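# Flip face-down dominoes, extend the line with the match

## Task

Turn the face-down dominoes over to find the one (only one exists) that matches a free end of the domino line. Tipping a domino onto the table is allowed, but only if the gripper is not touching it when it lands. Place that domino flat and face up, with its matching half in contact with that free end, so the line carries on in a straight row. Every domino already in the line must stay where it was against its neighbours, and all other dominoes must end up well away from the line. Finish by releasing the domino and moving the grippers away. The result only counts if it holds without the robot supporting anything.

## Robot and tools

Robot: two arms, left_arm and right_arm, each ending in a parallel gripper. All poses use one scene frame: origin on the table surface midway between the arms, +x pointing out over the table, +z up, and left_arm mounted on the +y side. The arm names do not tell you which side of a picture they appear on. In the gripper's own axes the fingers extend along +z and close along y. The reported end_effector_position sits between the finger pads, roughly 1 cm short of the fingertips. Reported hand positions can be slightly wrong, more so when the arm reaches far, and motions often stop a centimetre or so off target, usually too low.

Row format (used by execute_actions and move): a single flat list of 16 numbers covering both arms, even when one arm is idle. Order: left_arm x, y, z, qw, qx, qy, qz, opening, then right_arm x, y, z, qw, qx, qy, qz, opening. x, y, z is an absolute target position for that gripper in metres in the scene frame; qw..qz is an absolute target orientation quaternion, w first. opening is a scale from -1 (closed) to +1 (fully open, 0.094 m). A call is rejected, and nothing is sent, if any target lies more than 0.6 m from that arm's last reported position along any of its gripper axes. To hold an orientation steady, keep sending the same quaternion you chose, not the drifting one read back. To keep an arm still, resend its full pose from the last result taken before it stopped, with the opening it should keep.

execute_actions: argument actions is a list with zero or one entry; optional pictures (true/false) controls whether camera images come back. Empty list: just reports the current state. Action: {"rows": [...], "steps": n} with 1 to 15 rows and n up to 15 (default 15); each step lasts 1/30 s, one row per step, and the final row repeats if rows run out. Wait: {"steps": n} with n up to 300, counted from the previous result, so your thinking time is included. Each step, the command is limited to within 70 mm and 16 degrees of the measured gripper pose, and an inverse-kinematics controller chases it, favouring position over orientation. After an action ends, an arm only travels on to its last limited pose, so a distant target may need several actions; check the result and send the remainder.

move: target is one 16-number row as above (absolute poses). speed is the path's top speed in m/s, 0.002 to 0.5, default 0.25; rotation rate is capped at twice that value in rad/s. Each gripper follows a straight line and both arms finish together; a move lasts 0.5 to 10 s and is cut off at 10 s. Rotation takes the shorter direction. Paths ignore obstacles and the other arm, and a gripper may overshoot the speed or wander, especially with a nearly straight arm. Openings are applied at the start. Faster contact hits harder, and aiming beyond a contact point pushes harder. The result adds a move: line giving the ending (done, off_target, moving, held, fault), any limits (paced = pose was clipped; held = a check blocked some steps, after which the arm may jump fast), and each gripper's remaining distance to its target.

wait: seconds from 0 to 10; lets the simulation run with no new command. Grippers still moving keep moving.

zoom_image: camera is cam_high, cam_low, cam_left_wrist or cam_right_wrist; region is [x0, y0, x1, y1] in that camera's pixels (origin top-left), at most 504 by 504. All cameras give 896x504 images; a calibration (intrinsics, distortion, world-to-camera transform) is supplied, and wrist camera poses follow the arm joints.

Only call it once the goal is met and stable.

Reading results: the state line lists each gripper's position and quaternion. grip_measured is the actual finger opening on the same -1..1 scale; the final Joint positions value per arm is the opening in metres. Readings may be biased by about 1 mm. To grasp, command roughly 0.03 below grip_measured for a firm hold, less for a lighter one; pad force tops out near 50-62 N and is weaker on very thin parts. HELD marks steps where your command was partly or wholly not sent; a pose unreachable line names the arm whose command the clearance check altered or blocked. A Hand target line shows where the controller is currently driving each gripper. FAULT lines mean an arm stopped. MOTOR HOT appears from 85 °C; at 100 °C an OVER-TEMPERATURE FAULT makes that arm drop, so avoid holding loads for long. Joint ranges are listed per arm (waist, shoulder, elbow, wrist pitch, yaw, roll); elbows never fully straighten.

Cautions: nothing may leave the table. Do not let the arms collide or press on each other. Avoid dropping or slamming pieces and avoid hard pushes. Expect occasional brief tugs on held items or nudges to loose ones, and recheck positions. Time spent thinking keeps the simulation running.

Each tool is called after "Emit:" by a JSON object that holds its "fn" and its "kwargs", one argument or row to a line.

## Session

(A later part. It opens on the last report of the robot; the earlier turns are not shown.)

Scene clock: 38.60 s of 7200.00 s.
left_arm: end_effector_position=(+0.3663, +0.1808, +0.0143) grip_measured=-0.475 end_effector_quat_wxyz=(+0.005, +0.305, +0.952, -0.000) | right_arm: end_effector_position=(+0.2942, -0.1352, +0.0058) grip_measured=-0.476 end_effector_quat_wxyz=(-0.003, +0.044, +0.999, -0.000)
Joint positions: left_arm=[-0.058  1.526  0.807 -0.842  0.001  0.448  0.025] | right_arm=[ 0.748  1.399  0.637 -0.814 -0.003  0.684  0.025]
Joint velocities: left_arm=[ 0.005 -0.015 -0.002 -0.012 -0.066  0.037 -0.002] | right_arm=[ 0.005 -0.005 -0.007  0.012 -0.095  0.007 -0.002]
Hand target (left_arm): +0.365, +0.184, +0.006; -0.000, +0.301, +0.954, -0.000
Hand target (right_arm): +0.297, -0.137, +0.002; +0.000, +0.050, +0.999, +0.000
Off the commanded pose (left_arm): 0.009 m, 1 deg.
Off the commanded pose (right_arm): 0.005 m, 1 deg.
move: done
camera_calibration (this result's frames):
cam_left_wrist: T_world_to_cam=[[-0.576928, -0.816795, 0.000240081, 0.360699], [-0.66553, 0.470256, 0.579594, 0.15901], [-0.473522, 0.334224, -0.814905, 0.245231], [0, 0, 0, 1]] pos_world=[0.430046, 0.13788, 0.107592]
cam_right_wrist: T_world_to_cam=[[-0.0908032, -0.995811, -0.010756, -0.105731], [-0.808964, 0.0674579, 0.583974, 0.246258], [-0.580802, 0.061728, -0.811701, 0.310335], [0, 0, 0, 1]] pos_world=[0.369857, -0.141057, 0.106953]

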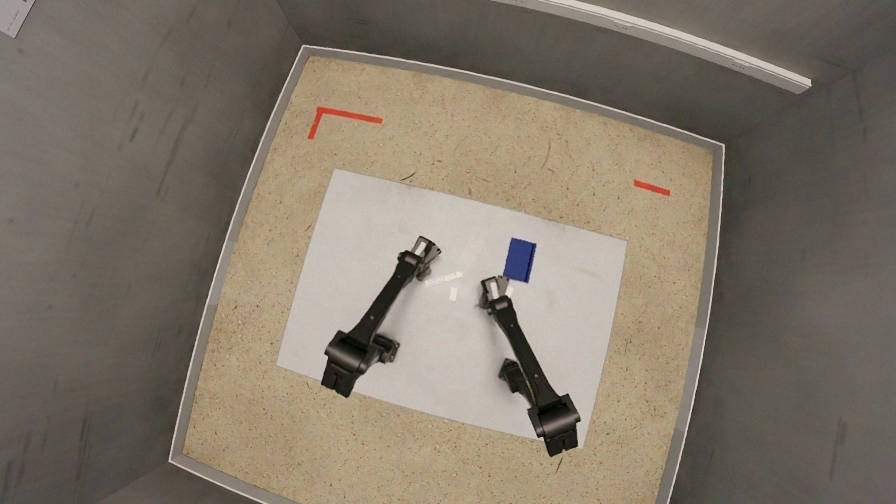

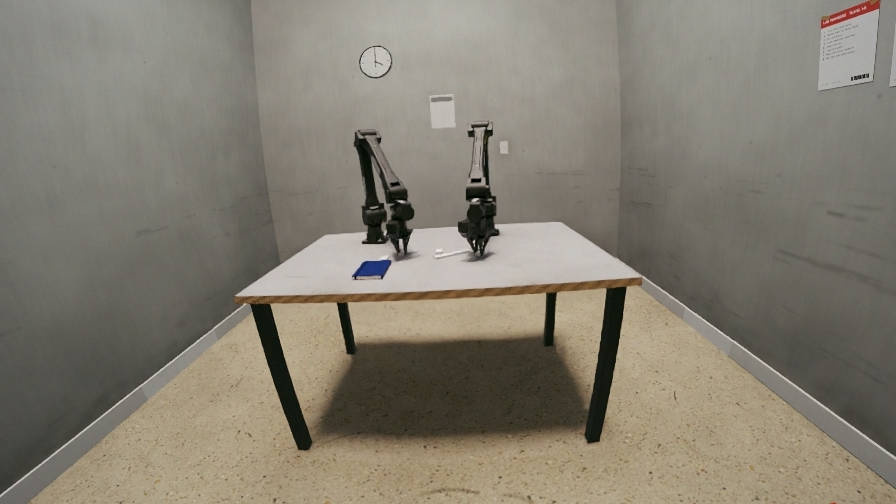

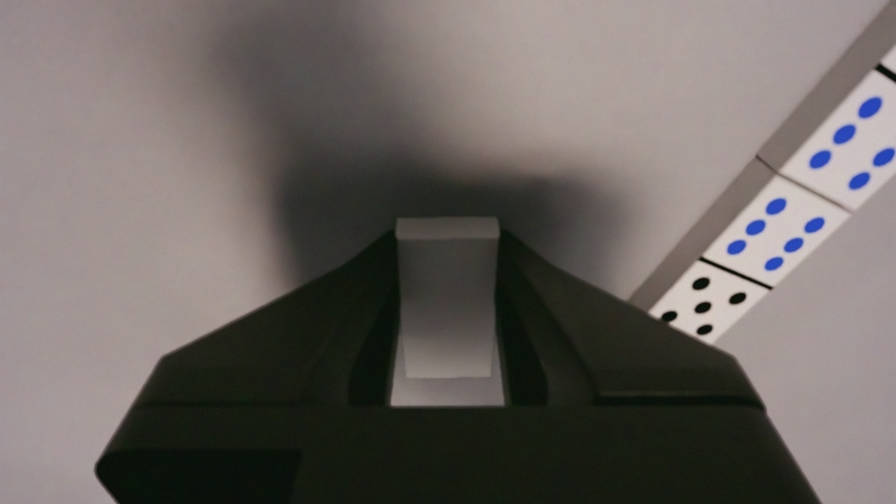

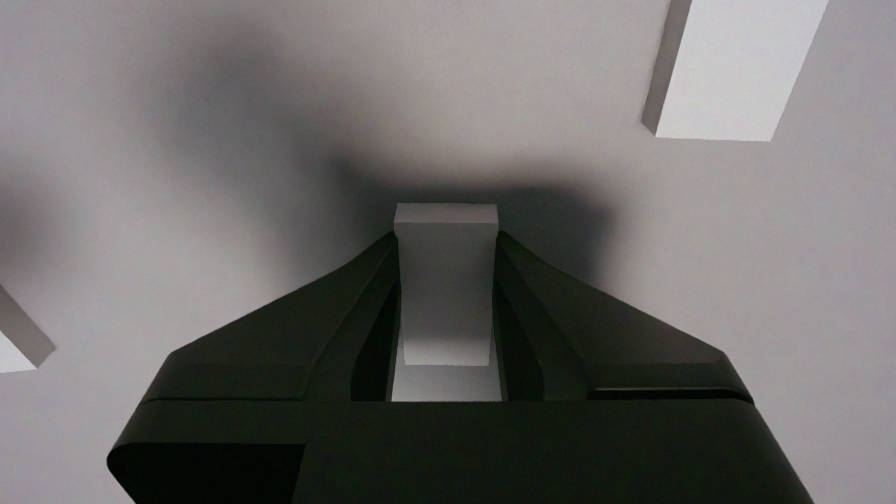

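Emit:
{"fn": "move", "kwargs": {
  "target": [0.33,0.17,0.16,0,0.301,0.954,0,-0.51,0.28,-0.14,0.16,0,-0.1,0.995,0,-0.51],
  "speed": 0.2
}}

Emit:
{"fn": "move", "kwargs": {
  "target": [0.19,0.07,0.36,0.579,0.406,0.579,-0.406,-0.51,0.18,-0.10,0.36,0.579,-0.406,0.579,0.406,-0.51],
  "speed": 0.3
}}

Scene clock: 45.53 s of 7200.00 s.
left_arm: end_effector_position=(+0.3146, +0.1759, +0.1400) grip_measured=-0.475 end_effector_quat_wxyz=(-0.019, +0.301, +0.953, -0.002) | right_arm: end_effector_position=(+0.2736, -0.1474, +0.1409) grip_measured=-0.476 end_effector_quat_wxyz=(-0.015, -0.089, +0.996, -0.008)
Joint positions: left_arm=[-0.101  1.235  0.902 -1.276  0.001  0.397  0.025] | right_arm=[ 0.755  1.124  0.819 -1.3   -0.001  0.426  0.025]
Joint velocities: left_arm=[-0.015  0.005 -0.007  0.002  0.066 -0.037 -0.001] | right_arm=[ 0.005 -0.005 -0.012 -0.017 -0.022 -0.051 -0.001]
Hand target (left_arm): +0.329, +0.170, +0.159; +0.001, +0.301, +0.954, -0.000
Hand target (right_arm): +0.283, -0.139, +0.159; +0.000, -0.100, +0.995, -0.000
Off the commanded pose (left_arm): 0.026 m, 2 deg.
Off the commanded pose (right_arm): 0.021 m, 2 deg.
After step 90, 2.63 s passed at rest.
move: off_target (left_arm, right_arm)
camera_calibration (this result's frames):
cam_left_wrist: T_world_to_cam=[[-0.570859, -0.820834, 0.0187649, 0.323043], [-0.641062, 0.459881, 0.61445, 0.0434018], [-0.512991, 0.338735, -0.788732, 0.332788], [0, 0, 0, 1]] pos_world=[0.382953, 0.132478, 0.229751]
cam_right_wrist: T_world_to_cam=[[0.1736, -0.984814, 0.00225078, -0.19083], [-0.784437, -0.136896, 0.604911, 0.111767], [-0.595417, -0.106778, -0.79629, 0.385736], [0, 0, 0, 1]] pos_world=[0.350476, -0.131444, 0.239978]

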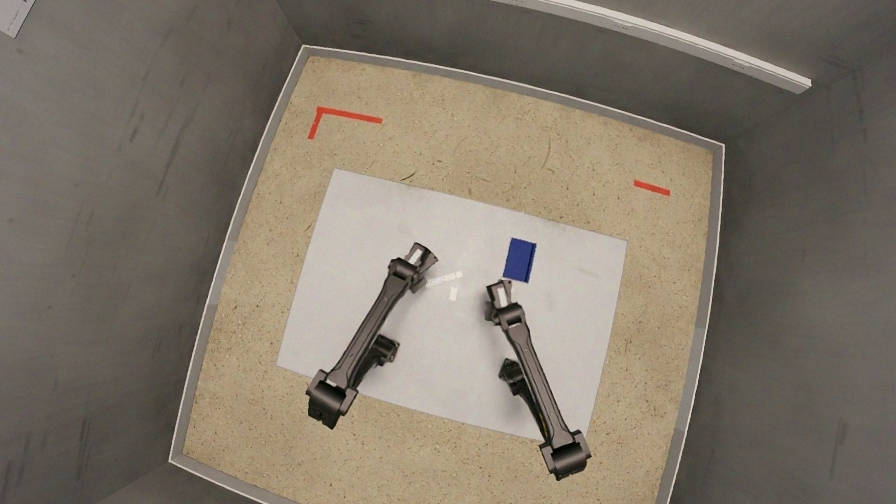

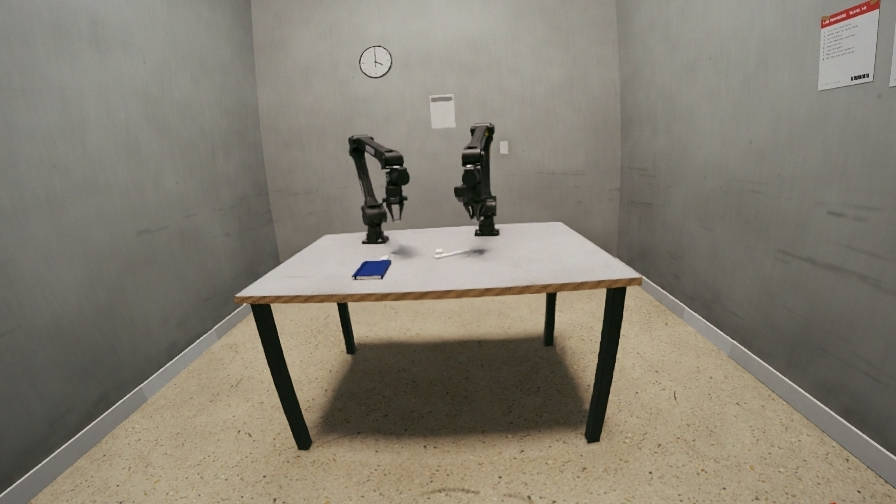

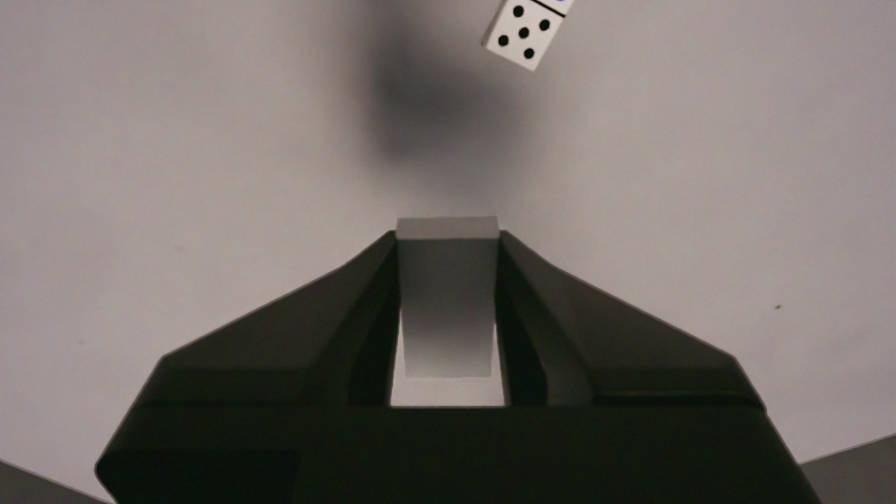

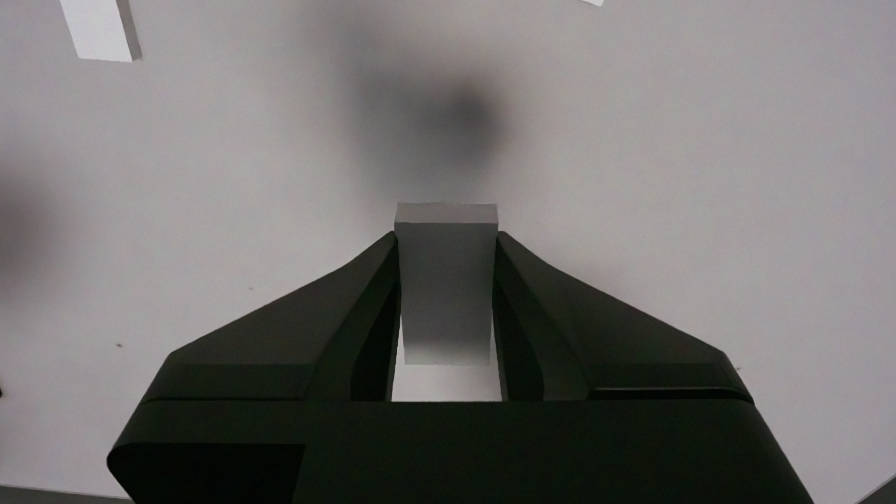

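Scene clock: 49.33 s of 7200.00 s.
left_arm: end_effector_position=(+0.1938, +0.0695, +0.3568) grip_measured=-0.475 end_effector_quat_wxyz=(+0.583, +0.396, +0.587, -0.399) | right_arm: end_effector_position=(+0.1885, -0.0927, +0.3491) grip_measured=-0.476 end_effector_quat_wxyz=(+0.572, -0.404, +0.589, +0.403)
Joint positions: left_arm=[ 0.001  0.251  0.428 -0.182  1.081 -0.003  0.025] | right_arm=[ 0.701  0.13   0.415 -0.311 -0.666 -0.003  0.025]
Joint velocities: left_arm=[ 0.005 -0.005  0.012  0.007 -0.007  0.007  0.   ] | right_arm=[-0.015 -0.005 -0.012  0.017  0.037  0.007  0.001]
Hand target (left_arm): +0.191, +0.068, +0.358; +0.588, +0.398, +0.580, -0.400
Hand target (right_arm): +0.189, -0.094, +0.355; +0.583, -0.401, +0.580, +0.403
Off the commanded pose (left_arm): 0.005 m, 2 deg.
Off the commanded pose (right_arm): 0.016 m, 1 deg.
move: off_target (right_arm)
camera_calibration (this result's frames):
cam_left_wrist: T_world_to_cam=[[-0.930725, -0.365515, 0.0122405, 0.203079], [-0.224413, 0.544364, -0.808274, 0.302644], [0.288773, -0.755028, -0.588679, 0.327062], [0, 0, 0, 1]] pos_world=[0.162481, 0.156421, 0.434668]
cam_right_wrist: T_world_to_cam=[[0.941151, -0.337617, -0.0157811, -0.201036], [-0.212994, -0.556202, -0.803289, 0.271578], [0.262427, 0.759378, -0.59538, 0.355135], [0, 0, 0, 1]] pos_world=[0.153853, -0.186502, 0.426424]

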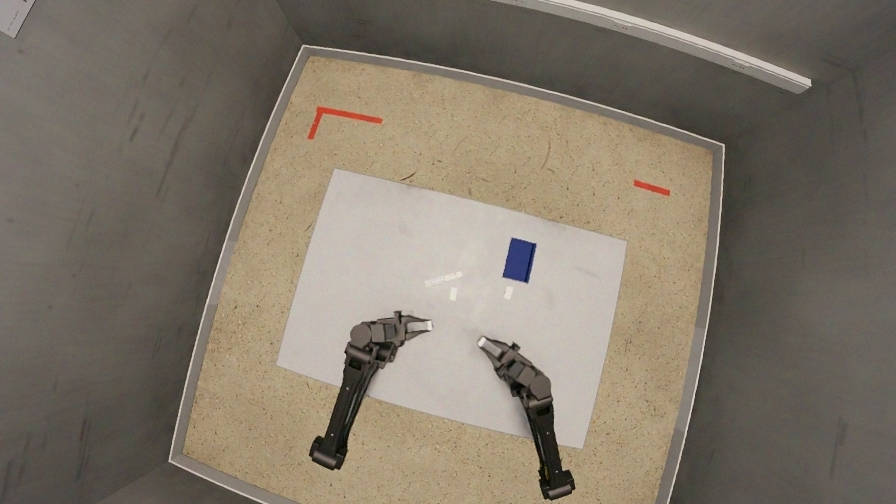

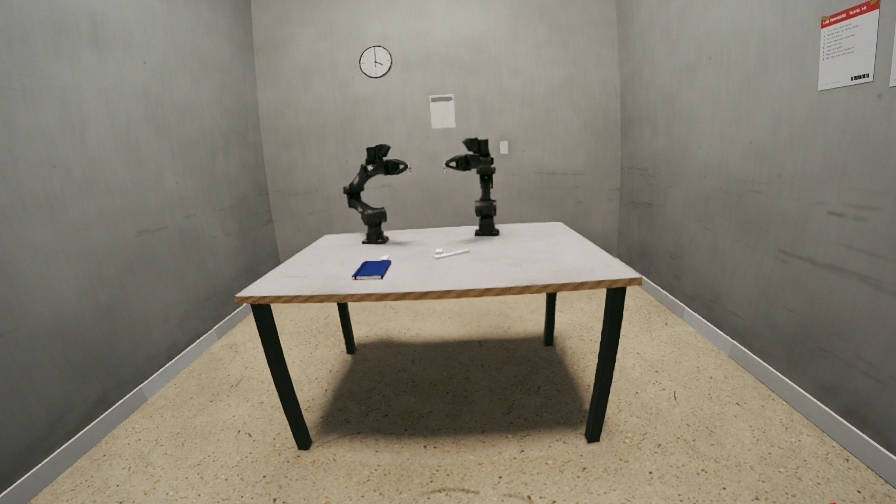

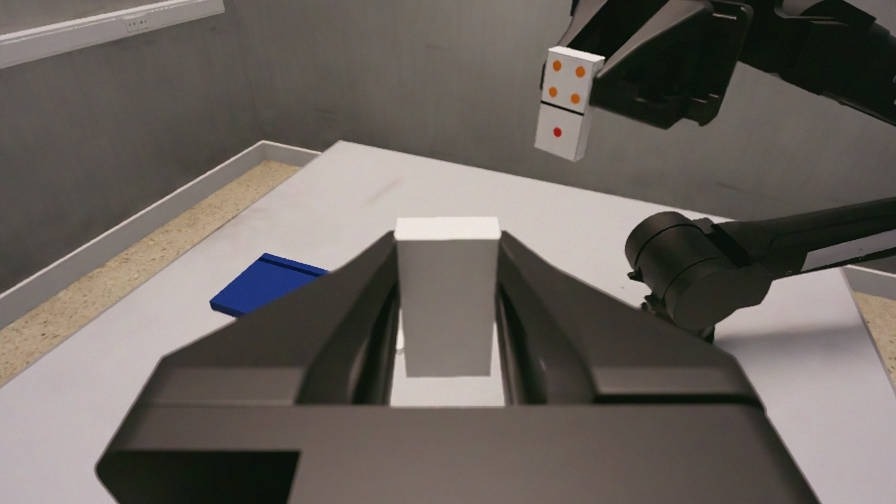

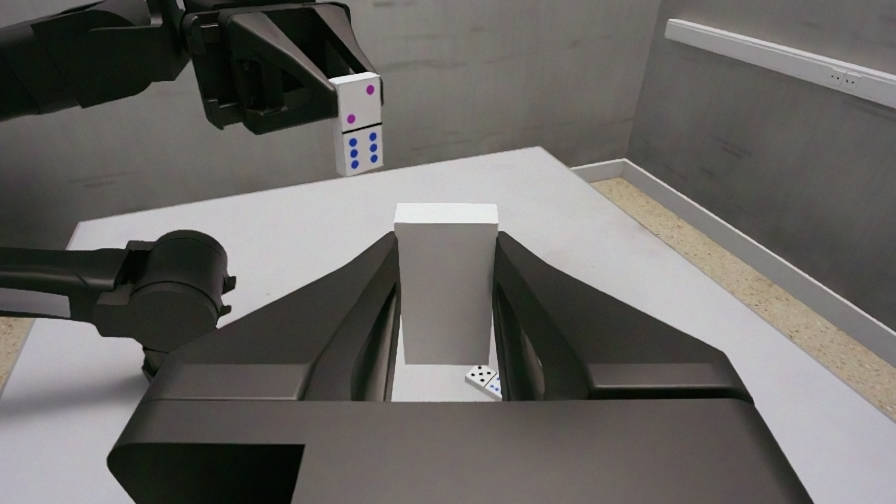

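Emit:
{"fn": "move", "kwargs": {
  "target": [0.37,0.34,0.12,0,0,1,0,-0.51,0.30,-0.31,0.11,0,0,1,0,-0.51],
  "speed": 0.3
}}

Emit:
{"fn": "move", "kwargs": {
  "target": [0.345,0.335,0.008,0,0,1,0,-0.51,0.28,-0.31,0.004,0,0,1,0,-0.51],
  "speed": 0.08
}}

Scene clock: 56.70 s of 7200.00 s.
left_arm: end_effector_position=(+0.3470, +0.3379, +0.1047) grip_measured=-0.475 end_effector_quat_wxyz=(-0.025, +0.013, +1.000, -0.001) | right_arm: end_effector_position=(+0.2726, -0.3079, +0.0957) grip_measured=-0.477 end_effector_quat_wxyz=(-0.025, -0.017, +0.999, +0.010)
Joint positions: left_arm=[ 0.383  1.383  0.937 -1.172 -0.012  0.295  0.025] | right_arm=[ 0.12   1.036  0.633 -1.219 -0.017 -0.066  0.025]
Joint velocities: left_arm=[-0.005 -0.015  0.012  0.007 -0.066  0.051 -0.   ] | right_arm=[-0.005 -0.005 -0.007 -0.017 -0.037  0.007 -0.   ]
Hand target (left_arm): +0.367, +0.341, +0.123; -0.006, +0.012, +1.000, +0.006
Hand target (right_arm): +0.289, -0.311, +0.115; -0.005, -0.006, +1.000, +0.007
Off the commanded pose (left_arm): 0.028 m, 3 deg.
Off the commanded pose (right_arm): 0.031 m, 4 deg.
After step 90, 0.73 s passed at rest.
move: off_target (left_arm, right_arm)
camera_calibration (this result's frames):
cam_left_wrist: T_world_to_cam=[[-0.0221992, -0.999738, 0.00556439, 0.346652], [-0.779511, 0.0207935, 0.626043, 0.206484], [-0.625995, 0.00956017, -0.779769, 0.416211], [0, 0, 0, 1]] pos_world=[0.429198, 0.338289, 0.193351]
cam_right_wrist: T_world_to_cam=[[0.0296634, -0.999058, -0.0316584, -0.310531], [-0.783926, -0.0429026, 0.61937, 0.143827], [-0.620145, 0.00644528, -0.784461, 0.372512], [0, 0, 0, 1]] pos_world=[0.352972, -0.306469, 0.193308]

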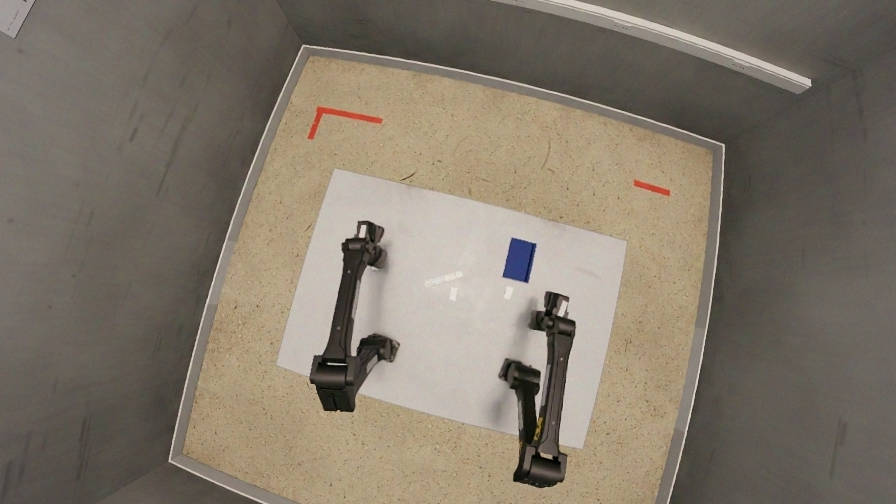

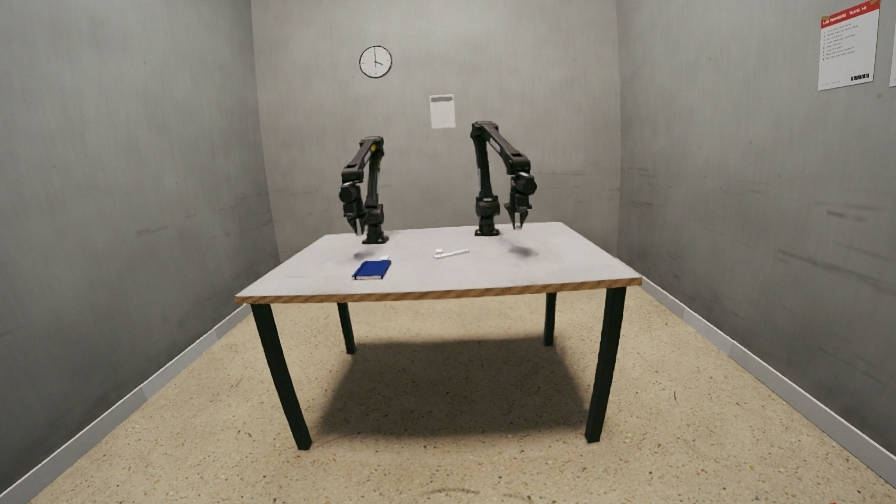

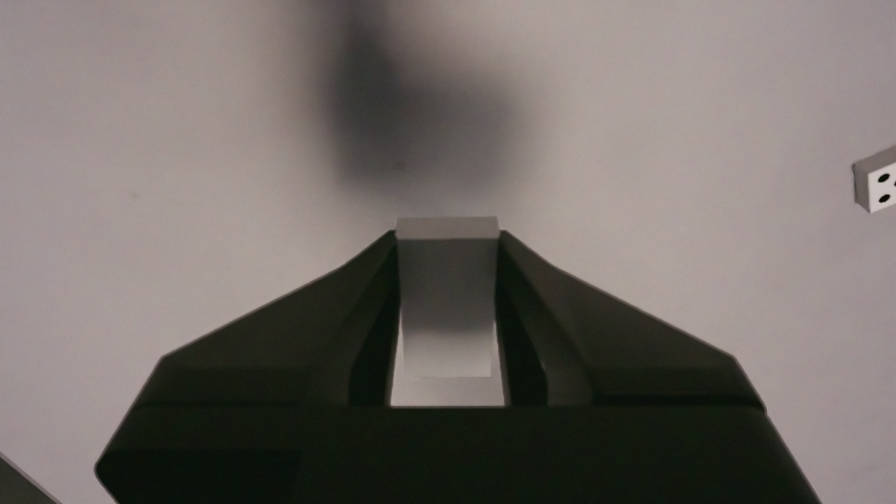

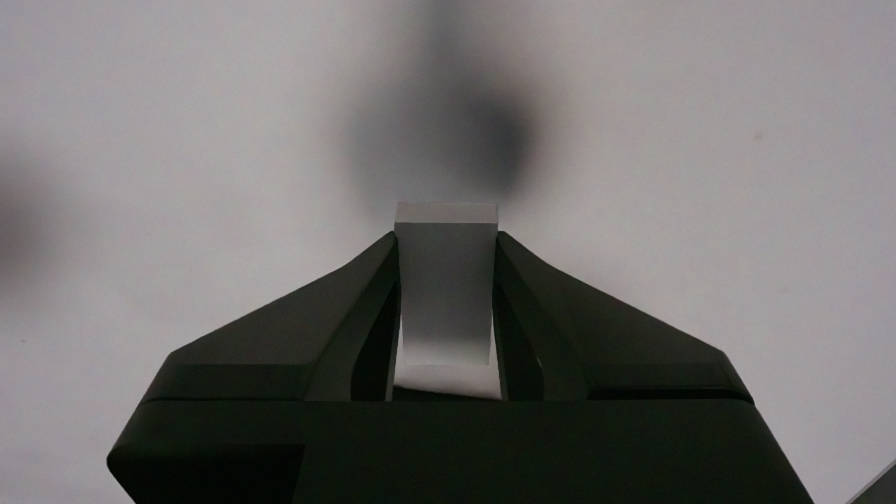

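Scene clock: 58.27 s of 7200.00 s.
left_arm: end_effector_position=(+0.3454, +0.3361, +0.0141) grip_measured=-0.475 end_effector_quat_wxyz=(+0.000, +0.004, +1.000, +0.002) | right_arm: end_effector_position=(+0.2740, -0.3104, +0.0061) grip_measured=-0.477 end_effector_quat_wxyz=(-0.007, -0.004, +1.000, +0.002)
Joint positions: left_arm=[ 0.383  1.499  0.774 -0.844 -0.004  0.276  0.025] | right_arm=[ 0.12   1.198  0.463 -0.85  -0.003 -0.038  0.025]
Joint velocities: left_arm=[-0.005 -0.005 -0.007 -0.007 -0.051  0.051 -0.001] | right_arm=[-0.005 -0.005 -0.032 -0.027 -0.022 -0.022 -0.   ]
Hand target (left_arm): +0.345, +0.335, +0.008; -0.000, -0.000, +1.000, +0.000
Hand target (right_arm): +0.278, -0.310, +0.005; -0.000, +0.000, +1.000, -0.000
Off the commanded pose (left_arm): 0.006 m, 0 deg.
Off the commanded pose (right_arm): 0.006 m, 1 deg.
move: done
camera_calibration (this result's frames):
cam_left_wrist: T_world_to_cam=[[-0.0026722, -0.999995, -0.00142882, 0.338769], [-0.810181, 0.00132743, 0.586178, 0.279753], [-0.586173, 0.00272399, -0.810181, 0.333515], [0, 0, 0, 1]] pos_world=[0.423053, 0.337487, 0.106707]
cam_right_wrist: T_world_to_cam=[[0.00354732, -0.999883, -0.014875, -0.309076], [-0.807268, -0.0116423, 0.59007, 0.216521], [-0.590174, 0.00991497, -0.807215, 0.29613], [0, 0, 0, 1]] pos_world=[0.350655, -0.309455, 0.106681]

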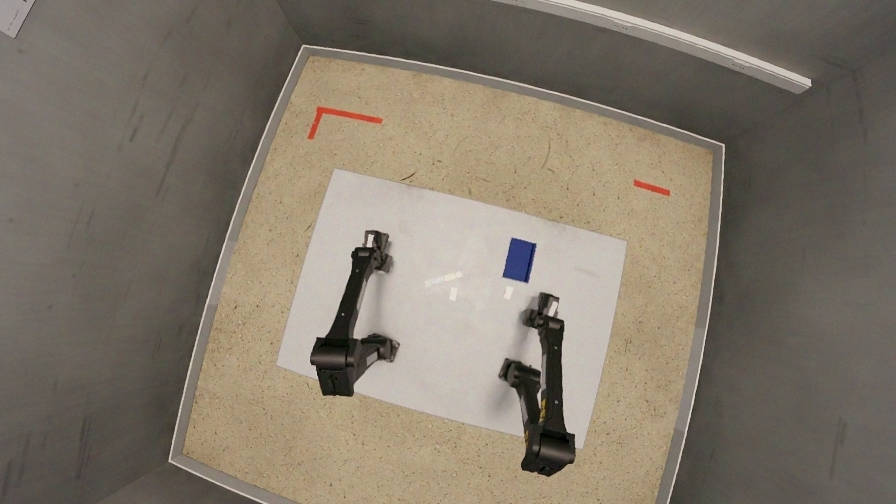

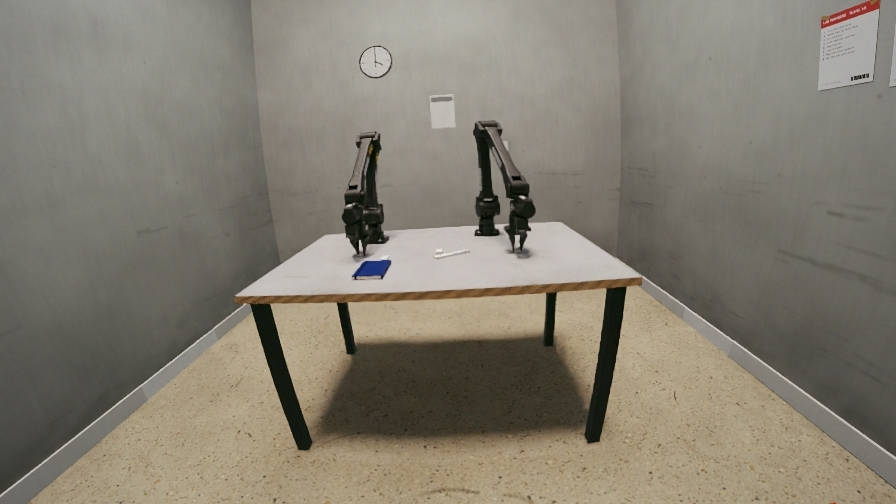

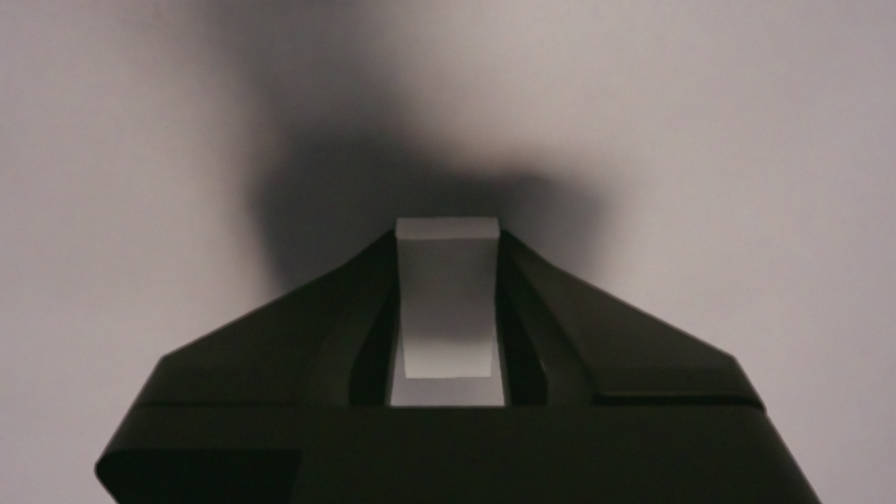

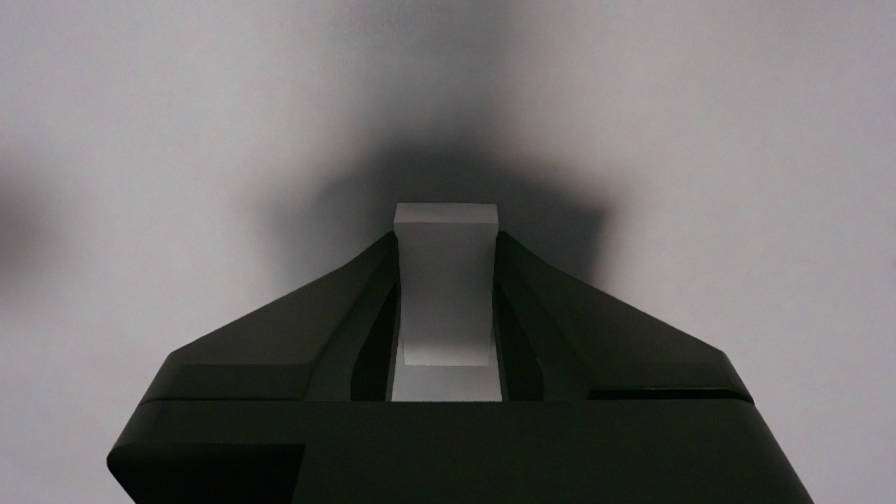

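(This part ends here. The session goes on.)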